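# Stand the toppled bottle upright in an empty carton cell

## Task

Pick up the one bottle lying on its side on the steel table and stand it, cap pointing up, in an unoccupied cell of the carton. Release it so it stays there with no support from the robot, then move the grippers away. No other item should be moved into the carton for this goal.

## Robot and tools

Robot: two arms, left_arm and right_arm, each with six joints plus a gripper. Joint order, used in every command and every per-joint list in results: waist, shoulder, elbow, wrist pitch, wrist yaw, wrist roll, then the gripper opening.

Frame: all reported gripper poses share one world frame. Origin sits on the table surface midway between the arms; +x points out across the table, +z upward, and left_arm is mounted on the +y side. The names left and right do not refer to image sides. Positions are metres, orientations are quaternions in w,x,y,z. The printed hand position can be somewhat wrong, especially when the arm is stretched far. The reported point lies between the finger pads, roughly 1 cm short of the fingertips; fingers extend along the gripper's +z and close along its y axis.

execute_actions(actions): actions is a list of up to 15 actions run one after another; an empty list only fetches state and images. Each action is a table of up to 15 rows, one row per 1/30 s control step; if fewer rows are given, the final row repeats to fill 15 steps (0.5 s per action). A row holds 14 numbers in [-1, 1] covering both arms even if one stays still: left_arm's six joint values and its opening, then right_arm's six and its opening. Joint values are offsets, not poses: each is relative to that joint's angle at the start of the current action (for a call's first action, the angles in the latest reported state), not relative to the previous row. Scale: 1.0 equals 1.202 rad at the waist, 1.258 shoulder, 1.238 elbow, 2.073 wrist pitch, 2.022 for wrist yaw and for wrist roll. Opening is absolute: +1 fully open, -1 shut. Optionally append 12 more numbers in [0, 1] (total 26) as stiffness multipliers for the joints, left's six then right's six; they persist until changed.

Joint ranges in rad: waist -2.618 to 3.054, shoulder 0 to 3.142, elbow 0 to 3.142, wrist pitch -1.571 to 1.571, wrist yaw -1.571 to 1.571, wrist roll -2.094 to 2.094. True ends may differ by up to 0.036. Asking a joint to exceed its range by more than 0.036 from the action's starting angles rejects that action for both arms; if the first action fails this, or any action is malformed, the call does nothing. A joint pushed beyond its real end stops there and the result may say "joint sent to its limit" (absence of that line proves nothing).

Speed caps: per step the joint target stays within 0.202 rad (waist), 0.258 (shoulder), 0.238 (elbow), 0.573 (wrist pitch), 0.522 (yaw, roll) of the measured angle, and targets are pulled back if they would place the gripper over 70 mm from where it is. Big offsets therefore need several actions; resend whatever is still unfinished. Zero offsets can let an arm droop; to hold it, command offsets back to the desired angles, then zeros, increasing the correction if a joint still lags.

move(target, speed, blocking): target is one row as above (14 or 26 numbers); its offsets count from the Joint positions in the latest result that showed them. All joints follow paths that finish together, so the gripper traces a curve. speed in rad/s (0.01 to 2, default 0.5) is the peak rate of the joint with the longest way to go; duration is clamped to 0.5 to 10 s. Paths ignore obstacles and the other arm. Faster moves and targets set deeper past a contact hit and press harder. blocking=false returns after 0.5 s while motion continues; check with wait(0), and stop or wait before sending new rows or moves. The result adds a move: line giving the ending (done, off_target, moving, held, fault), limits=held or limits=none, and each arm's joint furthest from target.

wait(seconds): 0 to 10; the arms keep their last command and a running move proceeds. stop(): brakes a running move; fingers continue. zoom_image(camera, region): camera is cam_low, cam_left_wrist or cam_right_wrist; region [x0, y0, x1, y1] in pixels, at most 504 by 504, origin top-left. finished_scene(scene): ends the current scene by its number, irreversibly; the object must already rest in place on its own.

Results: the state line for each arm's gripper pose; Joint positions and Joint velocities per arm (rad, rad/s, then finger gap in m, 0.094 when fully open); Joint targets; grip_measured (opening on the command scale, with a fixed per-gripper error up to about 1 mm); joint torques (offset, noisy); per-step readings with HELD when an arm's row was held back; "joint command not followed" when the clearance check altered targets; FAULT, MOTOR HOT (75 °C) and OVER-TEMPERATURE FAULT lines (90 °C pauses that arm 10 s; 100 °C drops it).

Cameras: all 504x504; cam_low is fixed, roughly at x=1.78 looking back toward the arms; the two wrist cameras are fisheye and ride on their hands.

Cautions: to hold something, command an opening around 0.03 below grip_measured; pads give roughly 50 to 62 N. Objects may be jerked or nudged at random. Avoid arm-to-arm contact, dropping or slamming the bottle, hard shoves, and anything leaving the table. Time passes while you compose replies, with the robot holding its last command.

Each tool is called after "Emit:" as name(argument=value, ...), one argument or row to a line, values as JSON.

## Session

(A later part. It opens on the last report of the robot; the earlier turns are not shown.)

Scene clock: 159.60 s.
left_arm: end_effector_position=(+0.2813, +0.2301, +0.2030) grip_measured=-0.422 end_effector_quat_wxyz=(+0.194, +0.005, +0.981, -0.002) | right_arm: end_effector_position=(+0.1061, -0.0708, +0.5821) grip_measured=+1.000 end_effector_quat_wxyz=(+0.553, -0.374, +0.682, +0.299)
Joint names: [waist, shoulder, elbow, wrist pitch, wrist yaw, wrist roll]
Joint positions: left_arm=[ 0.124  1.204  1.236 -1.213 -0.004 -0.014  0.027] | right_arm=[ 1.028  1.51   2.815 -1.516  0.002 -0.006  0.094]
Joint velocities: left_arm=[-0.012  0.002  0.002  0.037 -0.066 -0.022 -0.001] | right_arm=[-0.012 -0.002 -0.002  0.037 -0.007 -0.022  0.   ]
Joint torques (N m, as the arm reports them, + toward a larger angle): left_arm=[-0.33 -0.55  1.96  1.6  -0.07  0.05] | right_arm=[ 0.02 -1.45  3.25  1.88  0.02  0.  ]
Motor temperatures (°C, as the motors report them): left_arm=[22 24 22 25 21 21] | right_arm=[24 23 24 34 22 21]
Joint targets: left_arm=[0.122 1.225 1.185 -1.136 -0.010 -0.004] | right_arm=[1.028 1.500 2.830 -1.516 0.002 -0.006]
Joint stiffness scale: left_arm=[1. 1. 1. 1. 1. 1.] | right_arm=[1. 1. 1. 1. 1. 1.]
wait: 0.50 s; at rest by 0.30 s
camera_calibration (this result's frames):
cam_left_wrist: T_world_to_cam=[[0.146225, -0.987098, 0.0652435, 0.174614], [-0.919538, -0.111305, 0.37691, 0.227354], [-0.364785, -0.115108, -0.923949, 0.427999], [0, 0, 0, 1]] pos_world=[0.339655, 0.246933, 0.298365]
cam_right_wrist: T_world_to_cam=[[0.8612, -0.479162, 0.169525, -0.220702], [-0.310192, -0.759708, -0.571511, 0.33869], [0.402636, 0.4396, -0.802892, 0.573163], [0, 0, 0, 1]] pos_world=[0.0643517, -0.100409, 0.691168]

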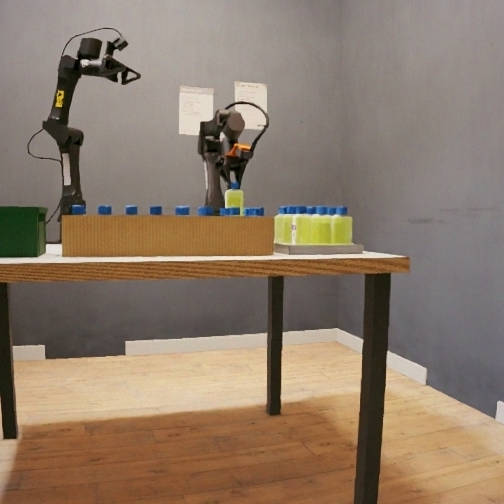

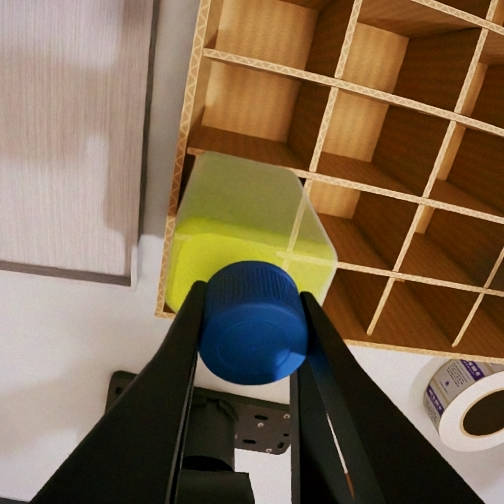

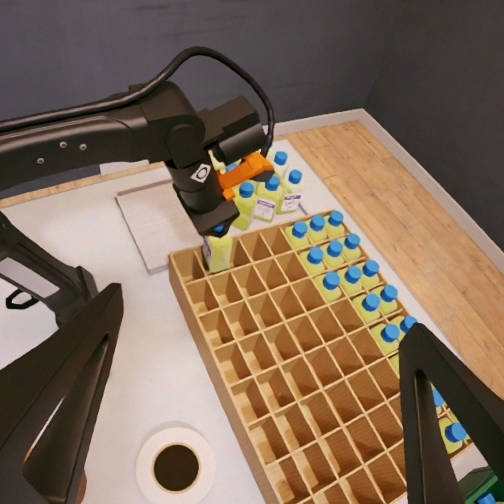

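Emit:
execute_actions(
  actions=[
    [[-0.0017,0.010,-0.035,0.034,-0.0035,0.005,-0.445,0,-0.008,0.012,0,0,0,1.0],[-0.0017,0.004,-0.028,0.031,-0.0035,0.005,-0.445,0,-0.008,0.012,0,0,0,1.0],[-0.0017,-0.002,-0.021,0.028,-0.0035,0.005,-0.445,0,-0.008,0.012,0,0,0,1.0],[-0.0017,-0.008,-0.014,0.025,-0.0035,0.005,-0.445,0,-0.008,0.012,0,0,0,1.0],[-0.0017,-0.013,-0.007,0.022,-0.0035,0.005,-0.445,0,-0.008,0.012,0,0,0,1.0],[-0.0017,-0.017,0.0,0.019,-0.0035,0.005,-0.445,0,-0.008,0.012,0,0,0,1.0],[-0.0017,-0.020,0.005,0.017,-0.0035,0.005,-0.445,0,-0.008,0.012,0,0,0,1.0],[-0.0017,-0.022,0.008,0.016,-0.0035,0.005,-0.445,0,-0.008,0.012,0,0,0,1.0]],
  ],
)

Emit:
wait(
  seconds=0.3,
)

Scene clock: 161.83 s.
left_arm: end_effector_position=(+0.2792, +0.2301, +0.2043) grip_measured=-0.422 end_effector_quat_wxyz=(+0.194, +0.005, +0.981, -0.002) | right_arm: end_effector_position=(+0.1061, -0.0708, +0.5821) grip_measured=+1.000 end_effector_quat_wxyz=(+0.553, -0.374, +0.682, +0.299)
Joint names: [waist, shoulder, elbow, wrist pitch, wrist yaw, wrist roll]
Joint positions: left_arm=[ 0.124  1.197  1.236 -1.219 -0.004 -0.014  0.027] | right_arm=[ 1.028  1.51   2.815 -1.516  0.002 -0.006  0.094]
Joint velocities: left_arm=[-0.007  0.002 -0.002 -0.037 -0.022  0.066  0.001] | right_arm=[-0.002 -0.007 -0.007 -0.022 -0.037  0.022  0.   ]
Joint torques (N m, as the arm reports them, + toward a larger angle): left_arm=[-0.32 -4.38  6.03  1.24 -0.08  0.09] | right_arm=[ 0.02 -1.43  3.26  1.88  0.02  0.  ]
Motor temperatures (°C, as the motors report them): left_arm=[22 24 22 26 21 21] | right_arm=[24 23 24 34 22 21]
Joint targets: left_arm=[0.122 1.177 1.246 -1.180 -0.011 -0.004] | right_arm=[1.028 1.500 2.830 -1.516 0.002 -0.006]
Joint stiffness scale: left_arm=[1. 1. 1. 1. 1. 1.] | right_arm=[1. 1. 1. 1. 1. 1.]
Step readings (joint positions):
0: left_arm=[0.124 1.204 1.236 -1.213 -0.004 -0.014] | right_arm=[1.028 1.510 2.815 -1.516 0.002 -0.006]
1: left_arm=[0.124 1.203 1.236 -1.213 -0.004 -0.014] | right_arm=[1.028 1.510 2.815 -1.516 0.002 -0.006]
2: left_arm=[0.124 1.202 1.236 -1.213 -0.004 -0.014] | right_arm=[1.028 1.510 2.815 -1.516 0.002 -0.006]
4: left_arm=[0.124 1.200 1.236 -1.214 -0.004 -0.014] | right_arm=[1.028 1.510 2.815 -1.516 0.002 -0.006]
8: left_arm=[0.124 1.197 1.236 -1.219 -0.004 -0.014] | right_arm=[1.028 1.510 2.815 -1.516 0.002 -0.006]
15: Joint positions above
camera_calibration (this result's frames):
cam_left_wrist: T_world_to_cam=[[0.14615, -0.987096, 0.0654384, 0.174879], [-0.919969, -0.111294, 0.375861, 0.225262], [-0.363728, -0.115133, -0.924363, 0.428157], [0, 0, 0, 1]] pos_world=[0.337408, 0.246988, 0.299661]
cam_right_wrist: T_world_to_cam=[[0.8612, -0.479162, 0.169525, -0.220702], [-0.310192, -0.759708, -0.571511, 0.33869], [0.402636, 0.4396, -0.802892, 0.573163], [0, 0, 0, 1]] pos_world=[0.0643517, -0.100409, 0.691168]

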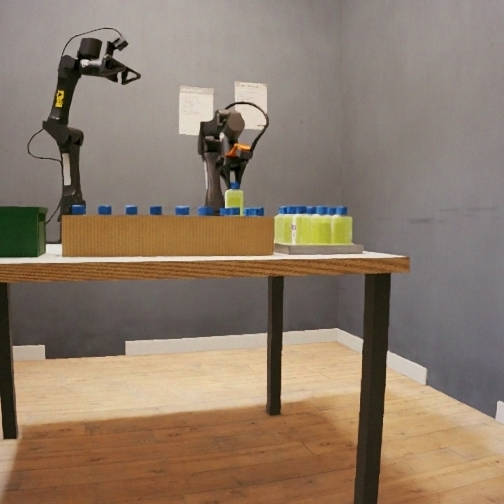

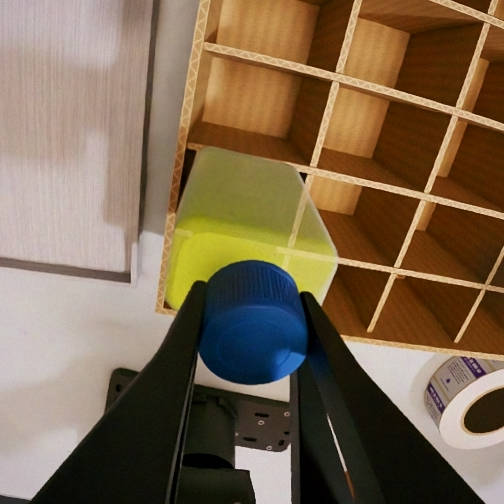

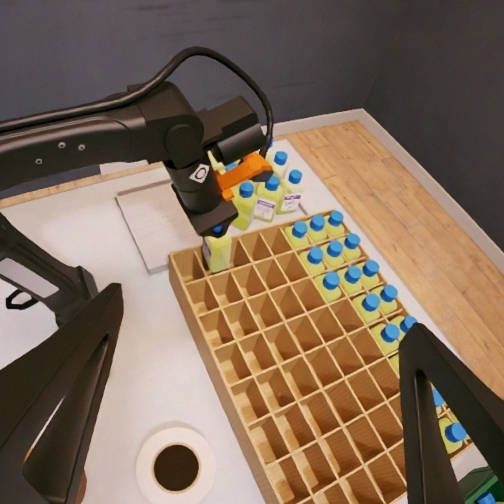

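Scene clock: 162.13 s.
left_arm: end_effector_position=(+0.2792, +0.2301, +0.2043) grip_measured=-0.422 end_effector_quat_wxyz=(+0.194, +0.005, +0.981, -0.002) | right_arm: end_effector_position=(+0.1061, -0.0708, +0.5821) grip_measured=+1.000 end_effector_quat_wxyz=(+0.553, -0.374, +0.682, +0.299)
Joint names: [waist, shoulder, elbow, wrist pitch, wrist yaw, wrist roll]
Joint positions: left_arm=[ 0.124  1.197  1.236 -1.219 -0.004 -0.014  0.027] | right_arm=[ 1.028  1.51   2.815 -1.516  0.002 -0.006  0.094]
Joint velocities: left_arm=[ 0.002 -0.012 -0.007  0.022  0.066 -0.037  0.001] | right_arm=[ 0.007 -0.017  0.002 -0.051 -0.037  0.037  0.   ]
Joint torques (N m, as the arm reports them, + toward a larger angle): left_arm=[-0.3  -4.25  6.1   1.2  -0.1   0.06] | right_arm=[ 0.02 -1.44  3.28  1.89  0.03  0.01]
Motor temperatures (°C, as the motors report them): left_arm=[22 24 22 26 21 21] | right_arm=[24 23 24 34 22 21]
Joint targets: left_arm=[0.122 1.177 1.246 -1.180 -0.011 -0.004] | right_arm=[1.028 1.500 2.830 -1.516 0.002 -0.006]
Joint stiffness scale: left_arm=[1. 1. 1. 1. 1. 1.] | right_arm=[1. 1. 1. 1. 1. 1.]
wait: 0.30 s; at rest by 0.17 s
camera_calibration (this result's frames):
cam_left_wrist: T_world_to_cam=[[0.14615, -0.987096, 0.0654384, 0.174879], [-0.919969, -0.111294, 0.375861, 0.225262], [-0.363728, -0.115133, -0.924363, 0.428157], [0, 0, 0, 1]] pos_world=[0.337408, 0.246988, 0.299661]
cam_right_wrist: T_world_to_cam=[[0.8612, -0.479162, 0.169525, -0.220702], [-0.310192, -0.759708, -0.571511, 0.33869], [0.402636, 0.4396, -0.802892, 0.573163], [0, 0, 0, 1]] pos_world=[0.0643517, -0.100409, 0.691168]

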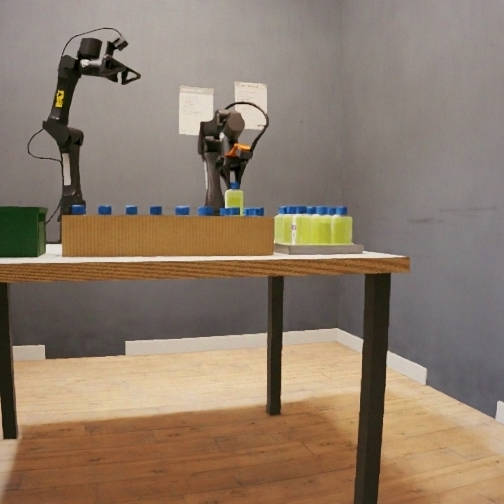

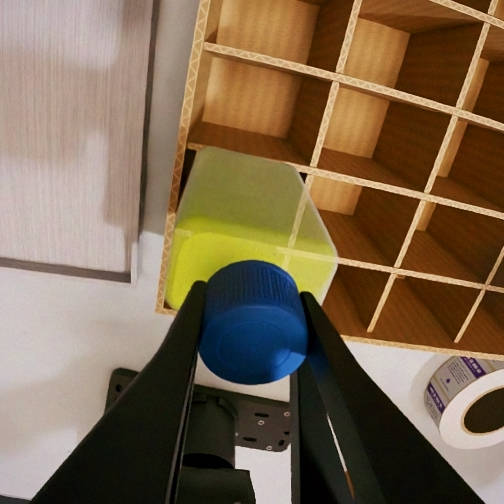

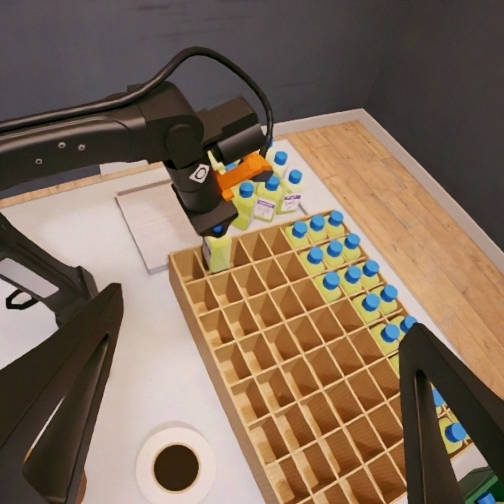

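Pressure relieved. Let me inspect what's blocking.

Emit:
zoom_image(
  camera="cam_right_wrist",
  region=[170, 200, 270, 290],
)

Emit:
zoom_image(
  camera="cam_left_wrist",
  region=[150, 110, 350, 320],
)

Emit:
zoom_image(
  camera="cam_low",
  region=[190, 150, 290, 240],
)

Region (170, 200, 270, 290) of cam_right_wrist's 504x504 image, scaled by 5.040, with more detail than that image has; it fills the top 454 rows of this view, and the rest is white.

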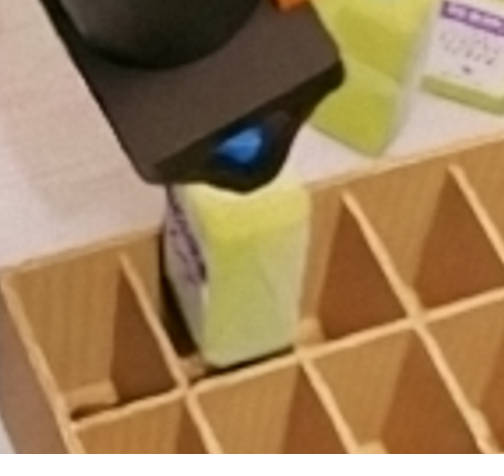

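Region (150, 110, 350, 320) of cam_left_wrist's 504x504 image, scaled by 2.400, with more detail than that image has; it fills the left 480 columns of this view, and the rest is white.

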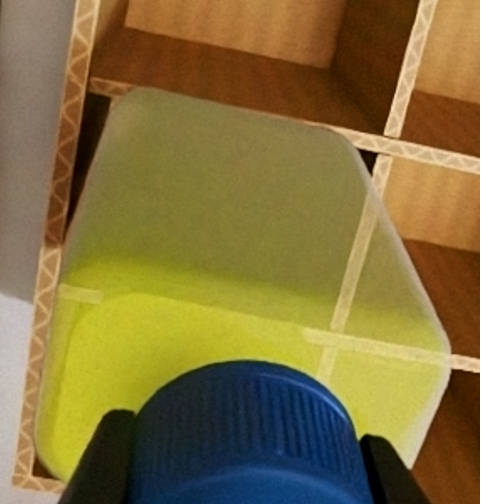

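Region (190, 150, 290, 240) of cam_low's 504x504 image, scaled by 5.040, with more detail than that image has; it fills the top 454 rows of this view, and the rest is white.

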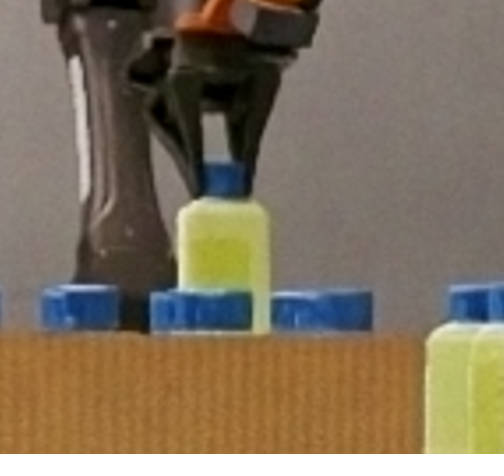

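Emit:
execute_actions(
  actions=[
    [[-0.0017,-0.0119,0.0242,0.0130,-0.0035,0.005,-0.445,0,-0.008,0.012,0,0,0,1.0],[-0.0017,-0.0064,0.0336,0.0077,-0.0035,0.005,-0.445,0,-0.008,0.012,0,0,0,1.0],[-0.0017,0,0.0430,0.0019,-0.0035,0.005,-0.445,0,-0.008,0.012,0,0,0,1.0],[-0.0017,0.0068,0.0523,-0.0039,-0.0035,0.005,-0.445,0,-0.008,0.012,0,0,0,1.0],[-0.0017,0.0135,0.0617,-0.0092,-0.0035,0.005,-0.445,0,-0.008,0.012,0,0,0,1.0],[-0.0017,0.0203,0.0711,-0.0150,-0.0035,0.005,-0.445,0,-0.008,0.012,0,0,0,1.0],[-0.0017,0.0270,0.0804,-0.0207,-0.0035,0.005,-0.445,0,-0.008,0.012,0,0,0,1.0],[-0.0017,0.0338,0.0897,-0.0260,-0.0035,0.005,-0.445,0,-0.008,0.012,0,0,0,1.0],[-0.0017,0.0405,0.0991,-0.0318,-0.0035,0.005,-0.445,0,-0.008,0.012,0,0,0,1.0],[-0.0017,0.0473,0.1085,-0.0376,-0.0035,0.005,-0.445,0,-0.008,0.012,0,0,0,1.0],[-0.0017,0.0541,0.1179,-0.0434,-0.0035,0.005,-0.445,0,-0.008,0.012,0,0,0,1.0],[-0.0017,0.0608,0.1272,-0.0487,-0.0035,0.005,-0.445,0,-0.008,0.012,0,0,0,1.0],[-0.0017,0.0676,0.1272,-0.0545,-0.0035,0.005,-0.445,0,-0.008,0.012,0,0,0,1.0]],
  ],
)

Emit:
wait(
  seconds=0.5,
)

Scene clock: 170.23 s.
left_arm: end_effector_position=(+0.2852, +0.2300, +0.2154) grip_measured=-0.422 end_effector_quat_wxyz=(+0.169, +0.005, +0.986, -0.001) | right_arm: end_effector_position=(+0.1061, -0.0708, +0.5821) grip_measured=+1.000 end_effector_quat_wxyz=(+0.553, -0.374, +0.682, +0.299)
Joint names: [waist, shoulder, elbow, wrist pitch, wrist yaw, wrist roll]
Joint positions: left_arm=[ 0.124  1.279  1.354 -1.306 -0.004 -0.014  0.027] | right_arm=[ 1.028  1.51   2.815 -1.516  0.002 -0.006  0.094]
Joint velocities: left_arm=[-0.007  0.125  0.022 -0.095 -0.022 -0.11  -0.001] | right_arm=[-0.017  0.012 -0.012  0.022  0.037 -0.037  0.   ]
Joint torques (N m, as the arm reports them, + toward a larger angle): left_arm=[-0.2  -3.62  7.73  0.67 -0.06  0.05] | right_arm=[ 0.03 -1.42  3.25  1.88  0.02  0.  ]
Motor temperatures (°C, as the motors report them): left_arm=[22 24 22 26 21 21] | right_arm=[24 23 24 35 22 21]
Joint targets: left_arm=[0.122 1.281 1.393 -1.332 -0.011 -0.004] | right_arm=[1.028 1.500 2.830 -1.516 0.002 -0.006]
Joint stiffness scale: left_arm=[1. 1. 1. 1. 1. 1.] | right_arm=[1. 1. 1. 1. 1. 1.]
Step readings (joint positions):
0: left_arm=[0.124 1.197 1.236 -1.219 -0.004 -0.014] | right_arm=[1.028 1.510 2.815 -1.516 0.002 -0.006]
1: left_arm=[0.124 1.197 1.236 -1.220 -0.004 -0.014] | right_arm=[1.028 1.510 2.815 -1.516 0.002 -0.006]
2: left_arm=[0.124 1.197 1.236 -1.222 -0.004 -0.014] | right_arm=[1.028 1.510 2.815 -1.516 0.002 -0.006]
4: left_arm=[0.124 1.198 1.243 -1.230 -0.004 -0.014] | right_arm=[1.028 1.510 2.815 -1.516 0.002 -0.006]
8: left_arm=[0.124 1.223 1.286 -1.256 -0.004 -0.014] | right_arm=[1.028 1.510 2.815 -1.516 0.002 -0.006]
15: Joint positions above
camera_calibration (this result's frames):
cam_left_wrist: T_world_to_cam=[[0.149374, -0.987173, 0.0563669, 0.174239], [-0.899723, -0.112055, 0.421833, 0.211133], [-0.410106, -0.113725, -0.90492, 0.449358], [0, 0, 0, 1]] pos_world=[0.348218, 0.246766, 0.307749]
cam_right_wrist: T_world_to_cam=[[0.8612, -0.479162, 0.169525, -0.220702], [-0.310192, -0.759708, -0.571511, 0.33869], [0.402636, 0.4396, -0.802892, 0.573163], [0, 0, 0, 1]] pos_world=[0.0643517, -0.100409, 0.691168]

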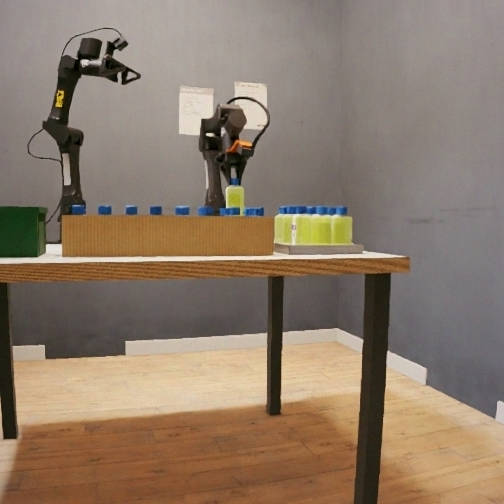

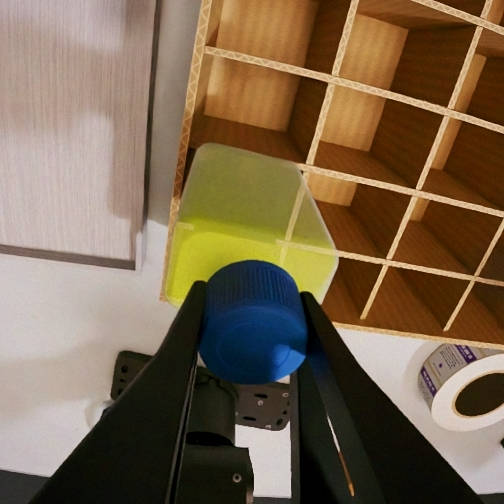

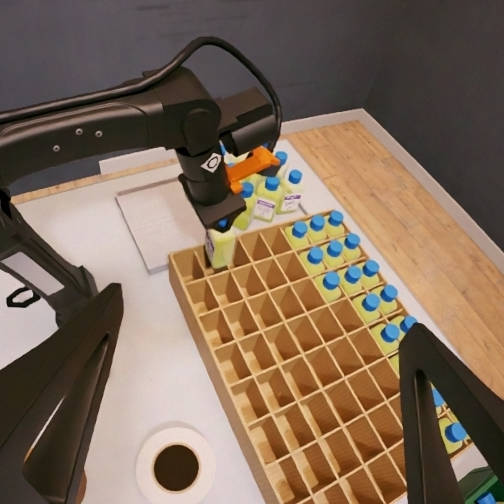

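Scene clock: 170.73 s.
left_arm: end_effector_position=(+0.2786, +0.2302, +0.2115) grip_measured=-0.422 end_effector_quat_wxyz=(+0.151, +0.005, +0.989, -0.001) | right_arm: end_effector_position=(+0.1061, -0.0708, +0.5821) grip_measured=+1.000 end_effector_quat_wxyz=(+0.553, -0.374, +0.682, +0.299)
Joint names: [waist, shoulder, elbow, wrist pitch, wrist yaw, wrist roll]
Joint positions: left_arm=[ 0.124  1.285  1.354 -1.336 -0.004 -0.014  0.027] | right_arm=[ 1.028  1.51   2.815 -1.516  0.002 -0.006  0.094]
Joint velocities: left_arm=[ 0.002  0.007  0.027  0.007 -0.022 -0.066  0.   ] | right_arm=[ 0.007  0.002  0.017 -0.081  0.007 -0.007  0.   ]
Joint torques (N m, as the arm reports them, + toward a larger angle): left_arm=[-0.14 -3.4   7.83  0.73 -0.06  0.07] | right_arm=[-0.01 -1.45  3.27  1.89  0.02  0.01]
Motor temperatures (°C, as the motors report them): left_arm=[22 24 22 26 21 21] | right_arm=[24 23 24 35 22 21]
Joint targets: left_arm=[0.122 1.281 1.393 -1.332 -0.011 -0.004] | right_arm=[1.028 1.500 2.830 -1.516 0.002 -0.006]
Joint stiffness scale: left_arm=[1. 1. 1. 1. 1. 1.] | right_arm=[1. 1. 1. 1. 1. 1.]
wait: 0.50 s; no rest
camera_calibration (this result's frames):
cam_left_wrist: T_world_to_cam=[[0.15134, -0.987221, 0.049911, 0.176434], [-0.883508, -0.112452, 0.454718, 0.195456], [-0.443294, -0.112914, -0.889236, 0.448896], [0, 0, 0, 1]] pos_world=[0.344978, 0.246845, 0.301492]
cam_right_wrist: T_world_to_cam=[[0.8612, -0.479162, 0.169525, -0.220702], [-0.310192, -0.759708, -0.571511, 0.33869], [0.402636, 0.4396, -0.802892, 0.573163], [0, 0, 0, 1]] pos_world=[0.0643517, -0.100409, 0.691168]

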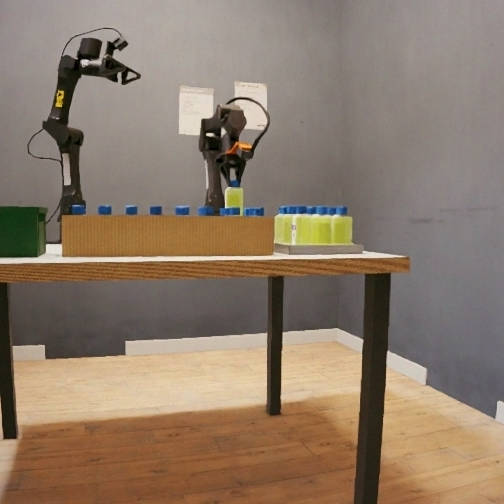

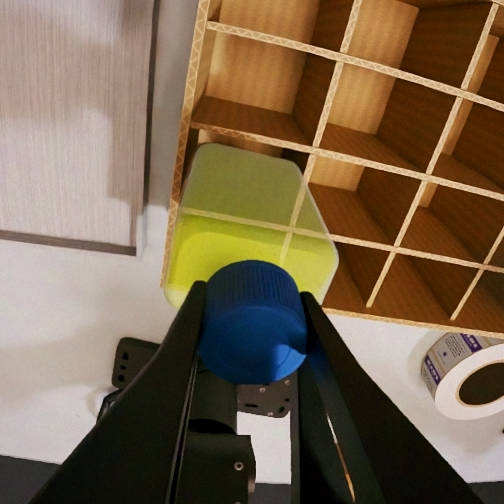

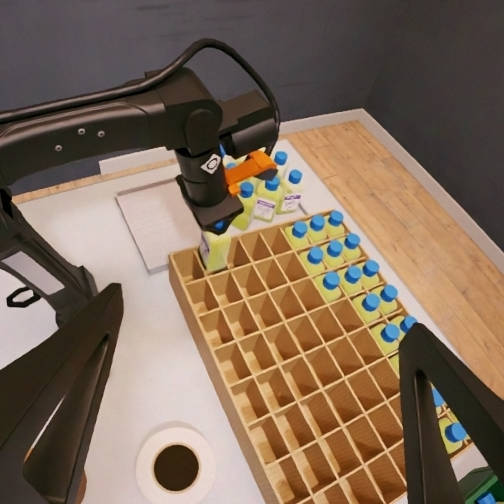

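Emit:
zoom_image(
  camera="cam_left_wrist",
  region=[170, 100, 330, 260],
)

Region (170, 100, 330, 260) of cam_left_wrist's 504x504 image, scaled by 3.150, with more detail than that image has.

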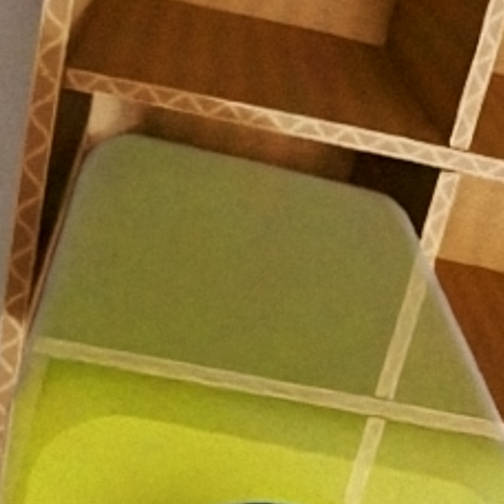

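Emit:
zoom_image(
  camera="cam_right_wrist",
  region=[175, 215, 255, 285],
)

Region (175, 215, 255, 285) of cam_right_wrist's 504x504 image, scaled by 6.300, with more detail than that image has; it fills the top 441 rows of this view, and the rest is white.

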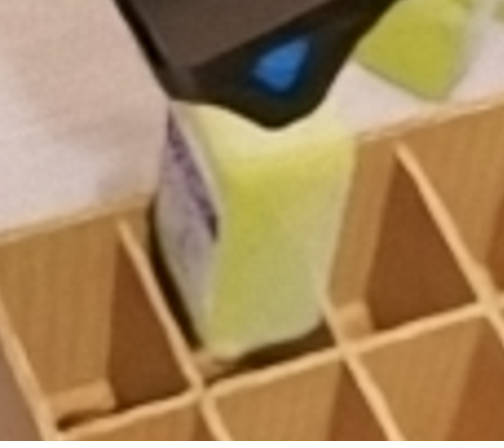

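Emit:
zoom_image(
  camera="cam_right_wrist",
  region=[195, 250, 240, 285],
)

Region (195, 250, 240, 285) of cam_right_wrist's 504x504 image, scaled by 11.200, with more detail than that image has.

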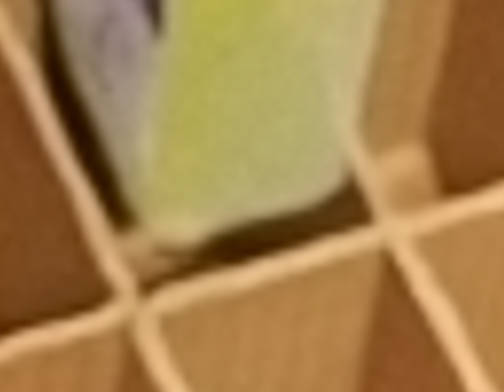

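Emit:
execute_actions(
  actions=[
    [[-0.0017,-0.0018,0.0285,0.0037,-0.0035,0.005,-0.445,0,-0.008,0.012,0,0,0,1.0],[-0.0017,-0.0005,0.0255,0.0056,-0.0035,0.005,-0.445,0,-0.008,0.012,0,0,0,1.0],[-0.0017,0.0009,0.0225,0.0074,-0.0035,0.005,-0.445,0,-0.008,0.012,0,0,0,1.0],[-0.0017,0.0022,0.0195,0.0093,-0.0035,0.005,-0.445,0,-0.008,0.012,0,0,0,1.0],[-0.0017,0.0036,0.0165,0.0111,-0.0035,0.005,-0.445,0,-0.008,0.012,0,0,0,1.0],[-0.0017,0.0049,0.0135,0.0129,-0.0035,0.005,-0.445,0,-0.008,0.012,0,0,0,1.0],[-0.0017,0.0063,0.0105,0.0148,-0.0035,0.005,-0.445,0,-0.008,0.012,0,0,0,1.0],[-0.0017,0.0076,0.0075,0.0166,-0.0035,0.005,-0.445,0,-0.008,0.012,0,0,0,1.0],[-0.0017,0.0090,0.0045,0.0185,-0.0035,0.005,-0.445,0,-0.008,0.012,0,0,0,1.0],[-0.0017,0.0103,0.0016,0.0203,-0.0035,0.005,-0.445,0,-0.008,0.012,0,0,0,1.0]],
  ],
)

Emit:
wait(
  seconds=0.6,
)

Scene clock: 181.60 s.
left_arm: end_effector_position=(+0.2819, +0.2301, +0.2081) grip_measured=-0.422 end_effector_quat_wxyz=(+0.147, +0.005, +0.989, -0.001) | right_arm: end_effector_position=(+0.1061, -0.0708, +0.5821) grip_measured=+1.000 end_effector_quat_wxyz=(+0.553, -0.374, +0.682, +0.299)
Joint names: [waist, shoulder, elbow, wrist pitch, wrist yaw, wrist roll]
Joint positions: left_arm=[ 0.124  1.301  1.354 -1.329 -0.004 -0.013  0.027] | right_arm=[ 1.028  1.51   2.815 -1.516  0.002 -0.006  0.094]
Joint velocities: left_arm=[-0.002 -0.007  0.002  0.007 -0.022 -0.022  0.   ] | right_arm=[-0.022 -0.007  0.002 -0.007 -0.051 -0.037  0.   ]
Joint torques (N m, as the arm reports them, + toward a larger angle): left_arm=[-0.1  -3.71  5.39  0.99 -0.08  0.07] | right_arm=[ 0.02 -1.45  3.25  1.89  0.03  0.01]
Motor temperatures (°C, as the motors report them): left_arm=[22 24 23 25 21 21] | right_arm=[24 23 24 35 22 21]
Joint targets: left_arm=[0.122 1.298 1.356 -1.294 -0.011 -0.003] | right_arm=[1.028 1.500 2.830 -1.516 0.002 -0.006]
Joint stiffness scale: left_arm=[1. 1. 1. 1. 1. 1.] | right_arm=[1. 1. 1. 1. 1. 1.]
Step readings (joint positions):
0: left_arm=[0.124 1.285 1.354 -1.337 -0.004 -0.014] | right_arm=[1.028 1.510 2.815 -1.516 0.002 -0.006]
1: left_arm=[0.124 1.285 1.354 -1.337 -0.004 -0.014] | right_arm=[1.028 1.510 2.815 -1.516 0.002 -0.006]
2: left_arm=[0.124 1.285 1.354 -1.337 -0.004 -0.013] | right_arm=[1.028 1.510 2.815 -1.516 0.002 -0.006]
4: left_arm=[0.124 1.285 1.354 -1.337 -0.004 -0.013] | right_arm=[1.028 1.510 2.815 -1.516 0.002 -0.006]
8: left_arm=[0.124 1.287 1.354 -1.337 -0.004 -0.013] | right_arm=[1.028 1.510 2.815 -1.516 0.002 -0.006]
15: Joint positions above
camera_calibration (this result's frames):
cam_left_wrist: T_world_to_cam=[[0.151411, -0.987292, 0.0482607, 0.176364], [-0.879527, -0.11228, 0.462412, 0.197152], [-0.451117, -0.112461, -0.885351, 0.448616], [0, 0, 0, 1]] pos_world=[0.349076, 0.246711, 0.297506]
cam_right_wrist: T_world_to_cam=[[0.8612, -0.479162, 0.169525, -0.220702], [-0.310192, -0.759708, -0.571511, 0.33869], [0.402636, 0.4396, -0.802892, 0.573163], [0, 0, 0, 1]] pos_world=[0.0643517, -0.100409, 0.691168]

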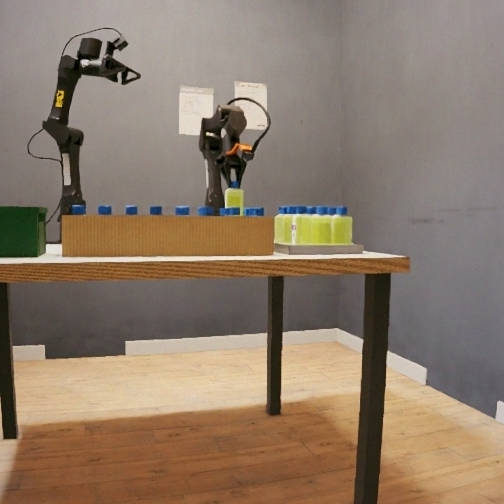

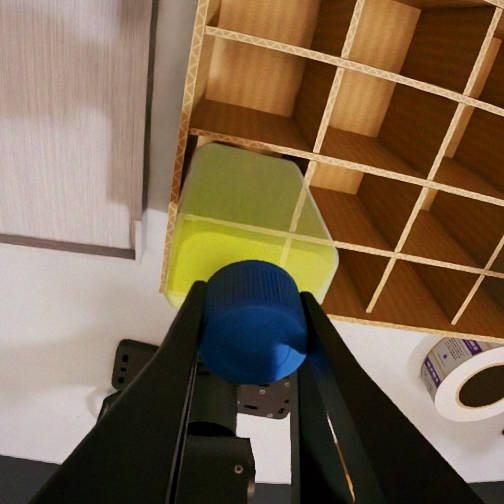

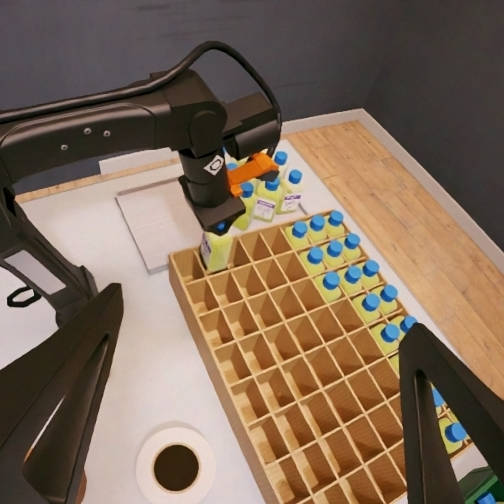

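Scene clock: 182.20 s.
left_arm: end_effector_position=(+0.2823, +0.2301, +0.2082) grip_measured=-0.422 end_effector_quat_wxyz=(+0.148, +0.005, +0.989, -0.001) | right_arm: end_effector_position=(+0.1061, -0.0708, +0.5821) grip_measured=+1.000 end_effector_quat_wxyz=(+0.553, -0.374, +0.682, +0.299)
Joint names: [waist, shoulder, elbow, wrist pitch, wrist yaw, wrist roll]
Joint positions: left_arm=[ 0.124  1.301  1.354 -1.327 -0.004 -0.013  0.027] | right_arm=[ 1.028  1.51   2.815 -1.516  0.002 -0.006  0.094]
Joint velocities: left_arm=[ 0.002  0.007  0.007 -0.007 -0.007 -0.051 -0.   ] | right_arm=[ 0.022 -0.017 -0.002  0.037  0.022  0.037  0.   ]
Joint torques (N m, as the arm reports them, + toward a larger angle): left_arm=[-0.1  -3.52  5.4   1.03 -0.12  0.1 ] | right_arm=[ 0.01 -1.47  3.26  1.89  0.02  0.  ]
Motor temperatures (°C, as the motors report them): left_arm=[22 24 23 25 21 21] | right_arm=[24 23 24 35 22 21]
Joint targets: left_arm=[0.122 1.298 1.356 -1.294 -0.011 -0.003] | right_arm=[1.028 1.500 2.830 -1.516 0.002 -0.006]
Joint stiffness scale: left_arm=[1. 1. 1. 1. 1. 1.] | right_arm=[1. 1. 1. 1. 1. 1.]
wait: 0.60 s; at rest by 0.17 s
camera_calibration (this result's frames):
cam_left_wrist: T_world_to_cam=[[0.151337, -0.98729, 0.0485285, 0.17626], [-0.880232, -0.112263, 0.461074, 0.197893], [-0.449766, -0.112494, -0.886034, 0.448645], [0, 0, 0, 1]] pos_world=[0.349302, 0.246705, 0.297717]
cam_right_wrist: T_world_to_cam=[[0.8612, -0.479162, 0.169525, -0.220702], [-0.310192, -0.759708, -0.571511, 0.33869], [0.402636, 0.4396, -0.802892, 0.573163], [0, 0, 0, 1]] pos_world=[0.0643517, -0.100409, 0.691168]

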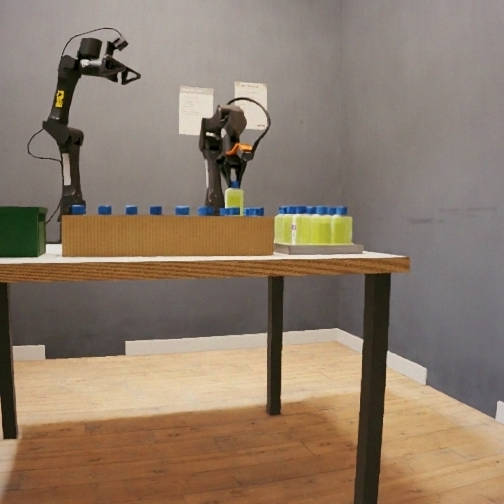

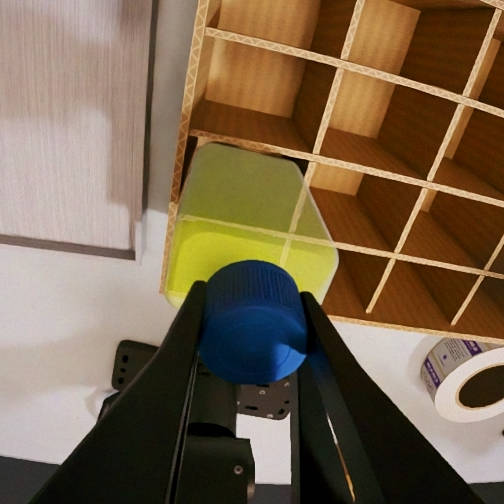

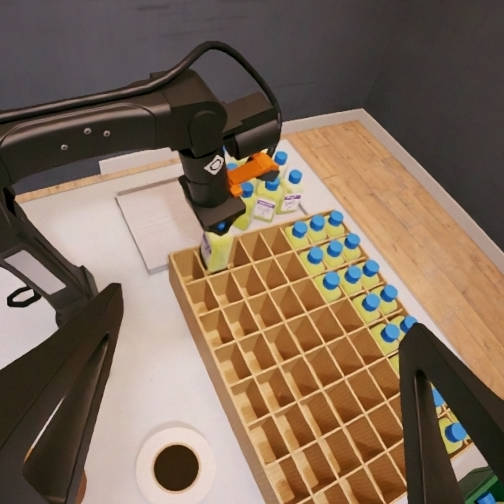

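Emit:
execute_actions(
  actions=[],
)

Scene clock: 183.77 s.
left_arm: end_effector_position=(+0.2823, +0.2301, +0.2082) grip_measured=-0.422 end_effector_quat_wxyz=(+0.148, +0.005, +0.989, -0.001) | right_arm: end_effector_position=(+0.1061, -0.0708, +0.5821) grip_measured=+1.000 end_effector_quat_wxyz=(+0.553, -0.374, +0.682, +0.299)
Joint names: [waist, shoulder, elbow, wrist pitch, wrist yaw, wrist roll]
Joint positions: left_arm=[ 0.124  1.301  1.354 -1.327 -0.004 -0.013  0.027] | right_arm=[ 1.028  1.51   2.815 -1.516  0.002 -0.006  0.094]
Joint velocities: left_arm=[ 0.007  0.012 -0.007 -0.007 -0.022 -0.022 -0.001] | right_arm=[ 0.022  0.002  0.002 -0.007 -0.007  0.022  0.   ]
Joint torques (N m, as the arm reports them, + toward a larger angle): left_arm=[-0.23 -3.49  5.37  1.   -0.07  0.03] | right_arm=[ 0.04 -1.44  3.26  1.89  0.02  0.01]
Motor temperatures (°C, as the motors report them): left_arm=[22 24 23 26 21 21] | right_arm=[24 23 24 35 22 21]
Joint targets: left_arm=[0.122 1.298 1.356 -1.295 -0.011 -0.003] | right_arm=[1.028 1.500 2.830 -1.516 0.002 -0.006]
Joint stiffness scale: left_arm=[1. 1. 1. 1. 1. 1.] | right_arm=[1. 1. 1. 1. 1. 1.]
camera_calibration (this result's frames):
cam_left_wrist: T_world_to_cam=[[0.151337, -0.98729, 0.0485285, 0.17626], [-0.880232, -0.112263, 0.461074, 0.197893], [-0.449766, -0.112494, -0.886034, 0.448645], [0, 0, 0, 1]] pos_world=[0.349302, 0.246705, 0.297717]
cam_right_wrist: T_world_to_cam=[[0.8612, -0.479162, 0.169525, -0.220702], [-0.310192, -0.759708, -0.571511, 0.33869], [0.402636, 0.4396, -0.802892, 0.573163], [0, 0, 0, 1]] pos_world=[0.0643517, -0.100409, 0.691168]

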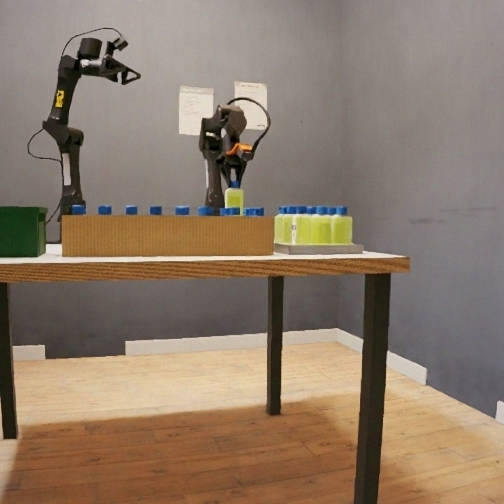

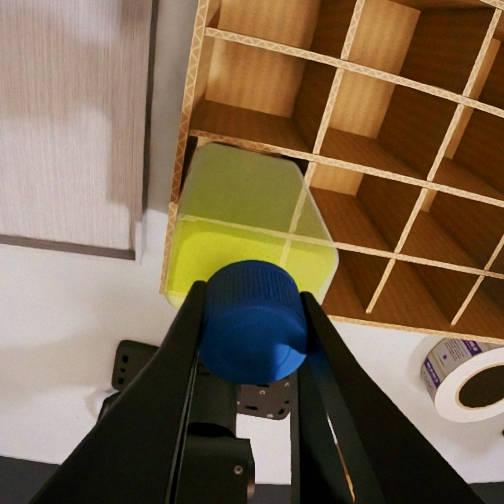

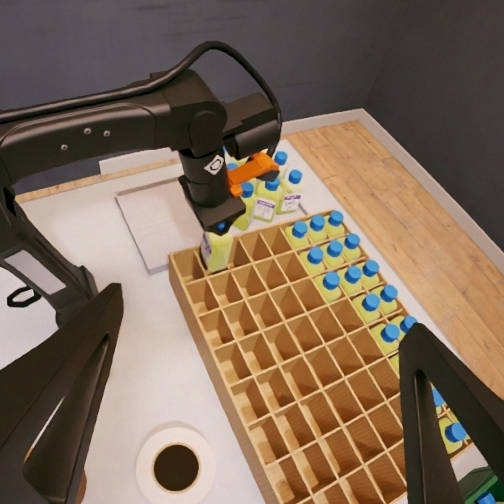

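Emit:
zoom_image(
  camera="cam_left_wrist",
  region=[150, 100, 350, 300],
)

Emit:
zoom_image(
  camera="cam_right_wrist",
  region=[160, 200, 260, 300],
)

Region (150, 100, 350, 300) of cam_left_wrist's 504x504 image, scaled by 2.520, with more detail than that image has.

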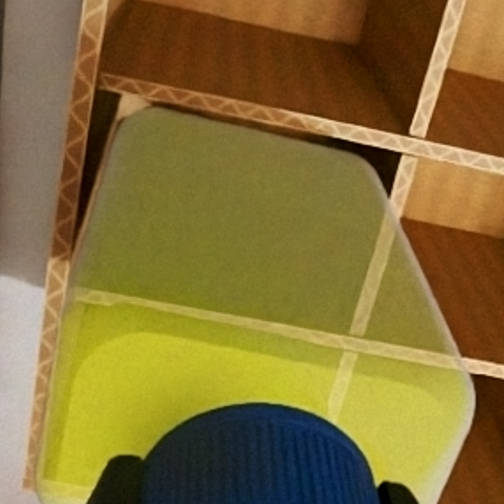

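Region (160, 200, 260, 300) of cam_right_wrist's 504x504 image, scaled by 5.040, with more detail than that image has.

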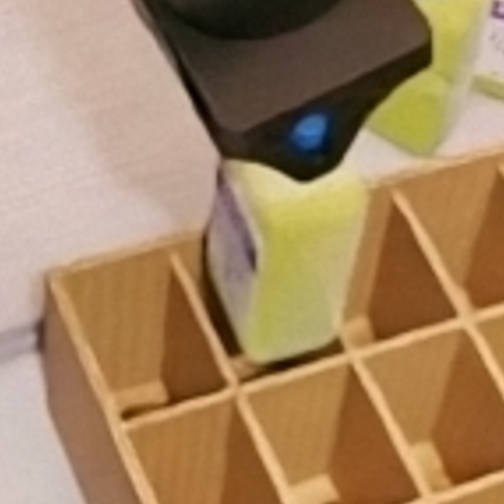

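Emit:
execute_actions(
  actions=[
    [
[-0.0017,-0.0079,0.0016,0.0154,-0.0035,0.005,-0.445,0,-0.008,0.012,0,0,0,1.0],
[-0.0017,-0.0135,0.0016,0.0154,-0.0035,0.005,-0.445,0,-0.008,0.012,0,0,0,1.0],
[-0.0017,-0.0183,0.0016,0.0162,-0.0035,0.005,-0.445,0,-0.008,0.012,0,0,0,1.0],
[-0.0017,-0.0223,-0.0001,0.0170,-0.0035,0.005,-0.445,0,-0.008,0.012,0,0,0,1.0],
[-0.0017,-0.0228,-0.0017,0.0178,-0.0035,0.005,-0.445,0,-0.008,0.012,0,0,0,1.0],
[-0.0017,-0.0234,-0.0034,0.0186,-0.0035,0.005,-0.445,0,-0.008,0.012,0,0,0,1.0],
[-0.0017,-0.0240,-0.0050,0.0194,-0.0035,0.005,-0.445,0,-0.008,0.012,0,0,0,1.0],
[-0.0017,-0.0246,-0.0067,0.0202,-0.0035,0.005,-0.445,0,-0.008,0.012,0,0,0,1.0],
[-0.0017,-0.0251,-0.0083,0.0210,-0.0035,0.005,-0.445,0,-0.008,0.012,0,0,0,1.0],
[-0.0017,-0.0257,-0.0100,0.0218,-0.0035,0.005,-0.445,0,-0.008,0.012,0,0,0,1.0],
[-0.0017,-0.0262,-0.0117,0.0226,-0.0035,0.005,-0.445,0,-0.008,0.012,0,0,0,1.0],
[-0.0017,-0.0269,-0.0133,0.0233,-0.0035,0.005,-0.445,0,-0.008,0.012,0,0,0,1.0],
[-0.0017,-0.0274,-0.0150,0.0242,-0.0035,0.005,-0.445,0,-0.008,0.012,0,0,0,1.0],
[-0.0017,-0.0280,-0.0166,0.0249,-0.0035,0.005,-0.445,0,-0.008,0.012,0,0,0,1.0],
[-0.0017,-0.0285,-0.0183,0.0249,-0.0035,0.005,-0.445,0,-0.008,0.012,0,0,0,1.0]
],
  ],
)

Emit:
wait(
  seconds=0.4,
)

Scene clock: 189.30 s.
left_arm: end_effector_position=(+0.2819, +0.2301, +0.2041) grip_measured=-0.422 end_effector_quat_wxyz=(+0.147, +0.005, +0.989, -0.001) | right_arm: end_effector_position=(+0.1061, -0.0708, +0.5821) grip_measured=+1.000 end_effector_quat_wxyz=(+0.553, -0.374, +0.682, +0.299)
Joint names: [waist, shoulder, elbow, wrist pitch, wrist yaw, wrist roll]
Joint positions: left_arm=[ 0.124  1.297  1.334 -1.313 -0.004 -0.013  0.027] | right_arm=[ 1.028  1.51   2.815 -1.516  0.002 -0.006  0.094]
Joint velocities: left_arm=[-0.002 -0.007 -0.071 -0.007  0.051 -0.022  0.   ] | right_arm=[-0.007  0.012  0.002 -0.037  0.007  0.037  0.   ]
Joint torques (N m, as the arm reports them, + toward a larger angle): left_arm=[-0.07 -6.    5.35  1.   -0.1   0.07] | right_arm=[ 0.02 -1.45  3.26  1.9   0.03  0.01]
Motor temperatures (°C, as the motors report them): left_arm=[22 24 22 26 21 21] | right_arm=[24 23 24 35 22 21]
Joint targets: left_arm=[0.122 1.266 1.332 -1.275 -0.011 -0.003] | right_arm=[1.028 1.500 2.830 -1.516 0.002 -0.006]
Joint stiffness scale: left_arm=[1. 1. 1. 1. 1. 1.] | right_arm=[1. 1. 1. 1. 1. 1.]
Step readings (joint positions):
0: left_arm=[0.124 1.301 1.354 -1.327 -0.004 -0.013] | right_arm=[1.028 1.510 2.815 -1.516 0.002 -0.006]
1: left_arm=[0.124 1.301 1.354 -1.327 -0.004 -0.013] | right_arm=[1.028 1.510 2.815 -1.516 0.002 -0.006]
2: left_arm=[0.124 1.301 1.354 -1.327 -0.004 -0.013] | right_arm=[1.028 1.510 2.815 -1.516 0.002 -0.006]
4: left_arm=[0.124 1.301 1.354 -1.327 -0.004 -0.013] | right_arm=[1.028 1.510 2.815 -1.516 0.002 -0.006]
8: left_arm=[0.124 1.301 1.354 -1.324 -0.004 -0.013] | right_arm=[1.028 1.510 2.815 -1.516 0.002 -0.006]
15: Joint positions above
camera_calibration (this result's frames):
cam_left_wrist: T_world_to_cam=[[0.151392, -0.987292, 0.0483277, 0.176546], [-0.879704, -0.112276, 0.462078, 0.199122], [-0.450779, -0.112469, -0.885522, 0.445029], [0, 0, 0, 1]] pos_world=[0.349051, 0.246711, 0.293541]
cam_right_wrist: T_world_to_cam=[[0.8612, -0.479162, 0.169525, -0.220702], [-0.310192, -0.759708, -0.571511, 0.33869], [0.402636, 0.4396, -0.802892, 0.573163], [0, 0, 0, 1]] pos_world=[0.0643517, -0.100409, 0.691168]

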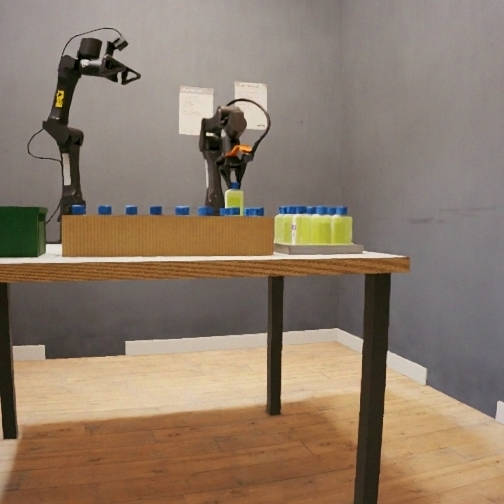

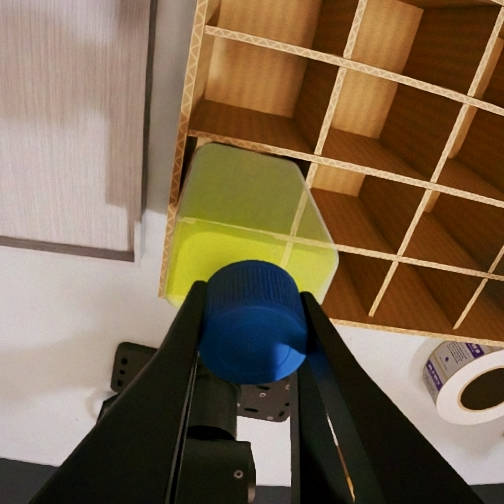

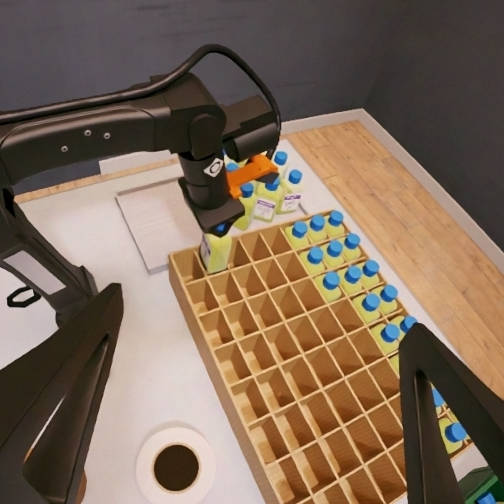

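Scene clock: 189.70 s.
left_arm: end_effector_position=(+0.2822, +0.2301, +0.2035) grip_measured=-0.422 end_effector_quat_wxyz=(+0.148, +0.005, +0.989, -0.001) | right_arm: end_effector_position=(+0.1061, -0.0708, +0.5821) grip_measured=+1.000 end_effector_quat_wxyz=(+0.553, -0.374, +0.682, +0.299)
Joint names: [waist, shoulder, elbow, wrist pitch, wrist yaw, wrist roll]
Joint positions: left_arm=[ 0.124  1.295  1.33  -1.309 -0.004 -0.013  0.027] | right_arm=[ 1.028  1.51   2.815 -1.516  0.002 -0.006  0.094]
Joint velocities: left_arm=[-0.002 -0.012 -0.007 -0.007 -0.022 -0.037 -0.001] | right_arm=[-0.007 -0.007  0.002 -0.081 -0.007  0.051  0.   ]
Joint torques (N m, as the arm reports them, + toward a larger angle): left_arm=[-0.14 -5.94  5.43  1.   -0.12  0.07] | right_arm=[ 0.   -1.46  3.28  1.89  0.01  0.01]
Motor temperatures (°C, as the motors report them): left_arm=[22 24 22 26 21 21] | right_arm=[24 23 24 35 22 21]
Joint targets: left_arm=[0.122 1.266 1.331 -1.275 -0.011 -0.003] | right_arm=[1.028 1.500 2.830 -1.516 0.002 -0.006]
Joint stiffness scale: left_arm=[1. 1. 1. 1. 1. 1.] | right_arm=[1. 1. 1. 1. 1. 1.]
wait: 0.40 s; no rest
camera_calibration (this result's frames):
cam_left_wrist: T_world_to_cam=[[0.1513, -0.987289, 0.0486623, 0.17649], [-0.880583, -0.112255, 0.460404, 0.200211], [-0.44909, -0.11251, -0.886374, 0.444299], [0, 0, 0, 1]] pos_world=[0.34913, 0.246709, 0.293048]
cam_right_wrist: T_world_to_cam=[[0.8612, -0.479162, 0.169525, -0.220702], [-0.310192, -0.759708, -0.571511, 0.33869], [0.402636, 0.4396, -0.802892, 0.573163], [0, 0, 0, 1]] pos_world=[0.0643517, -0.100409, 0.691168]

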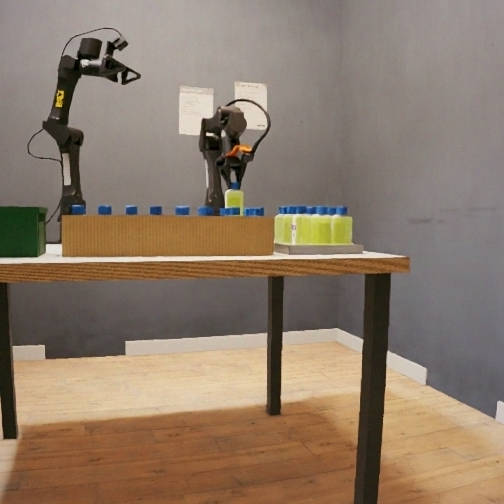

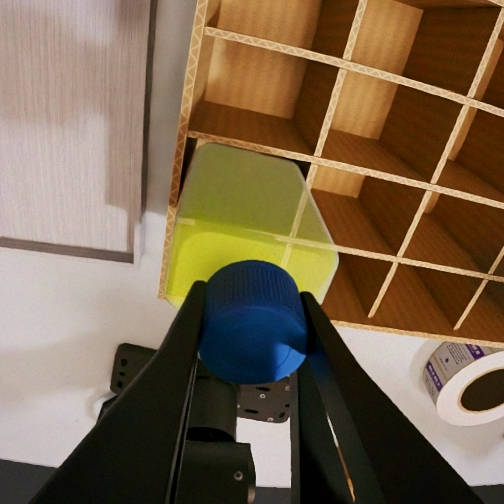

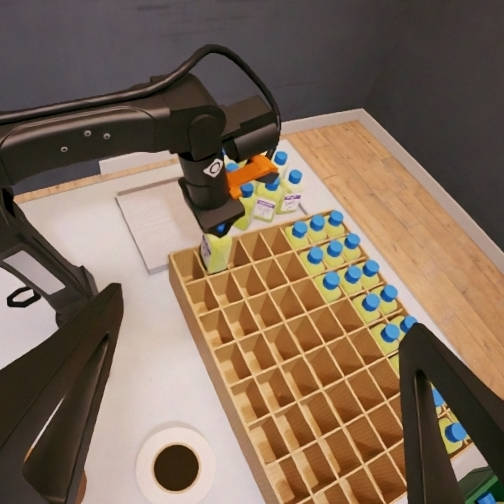

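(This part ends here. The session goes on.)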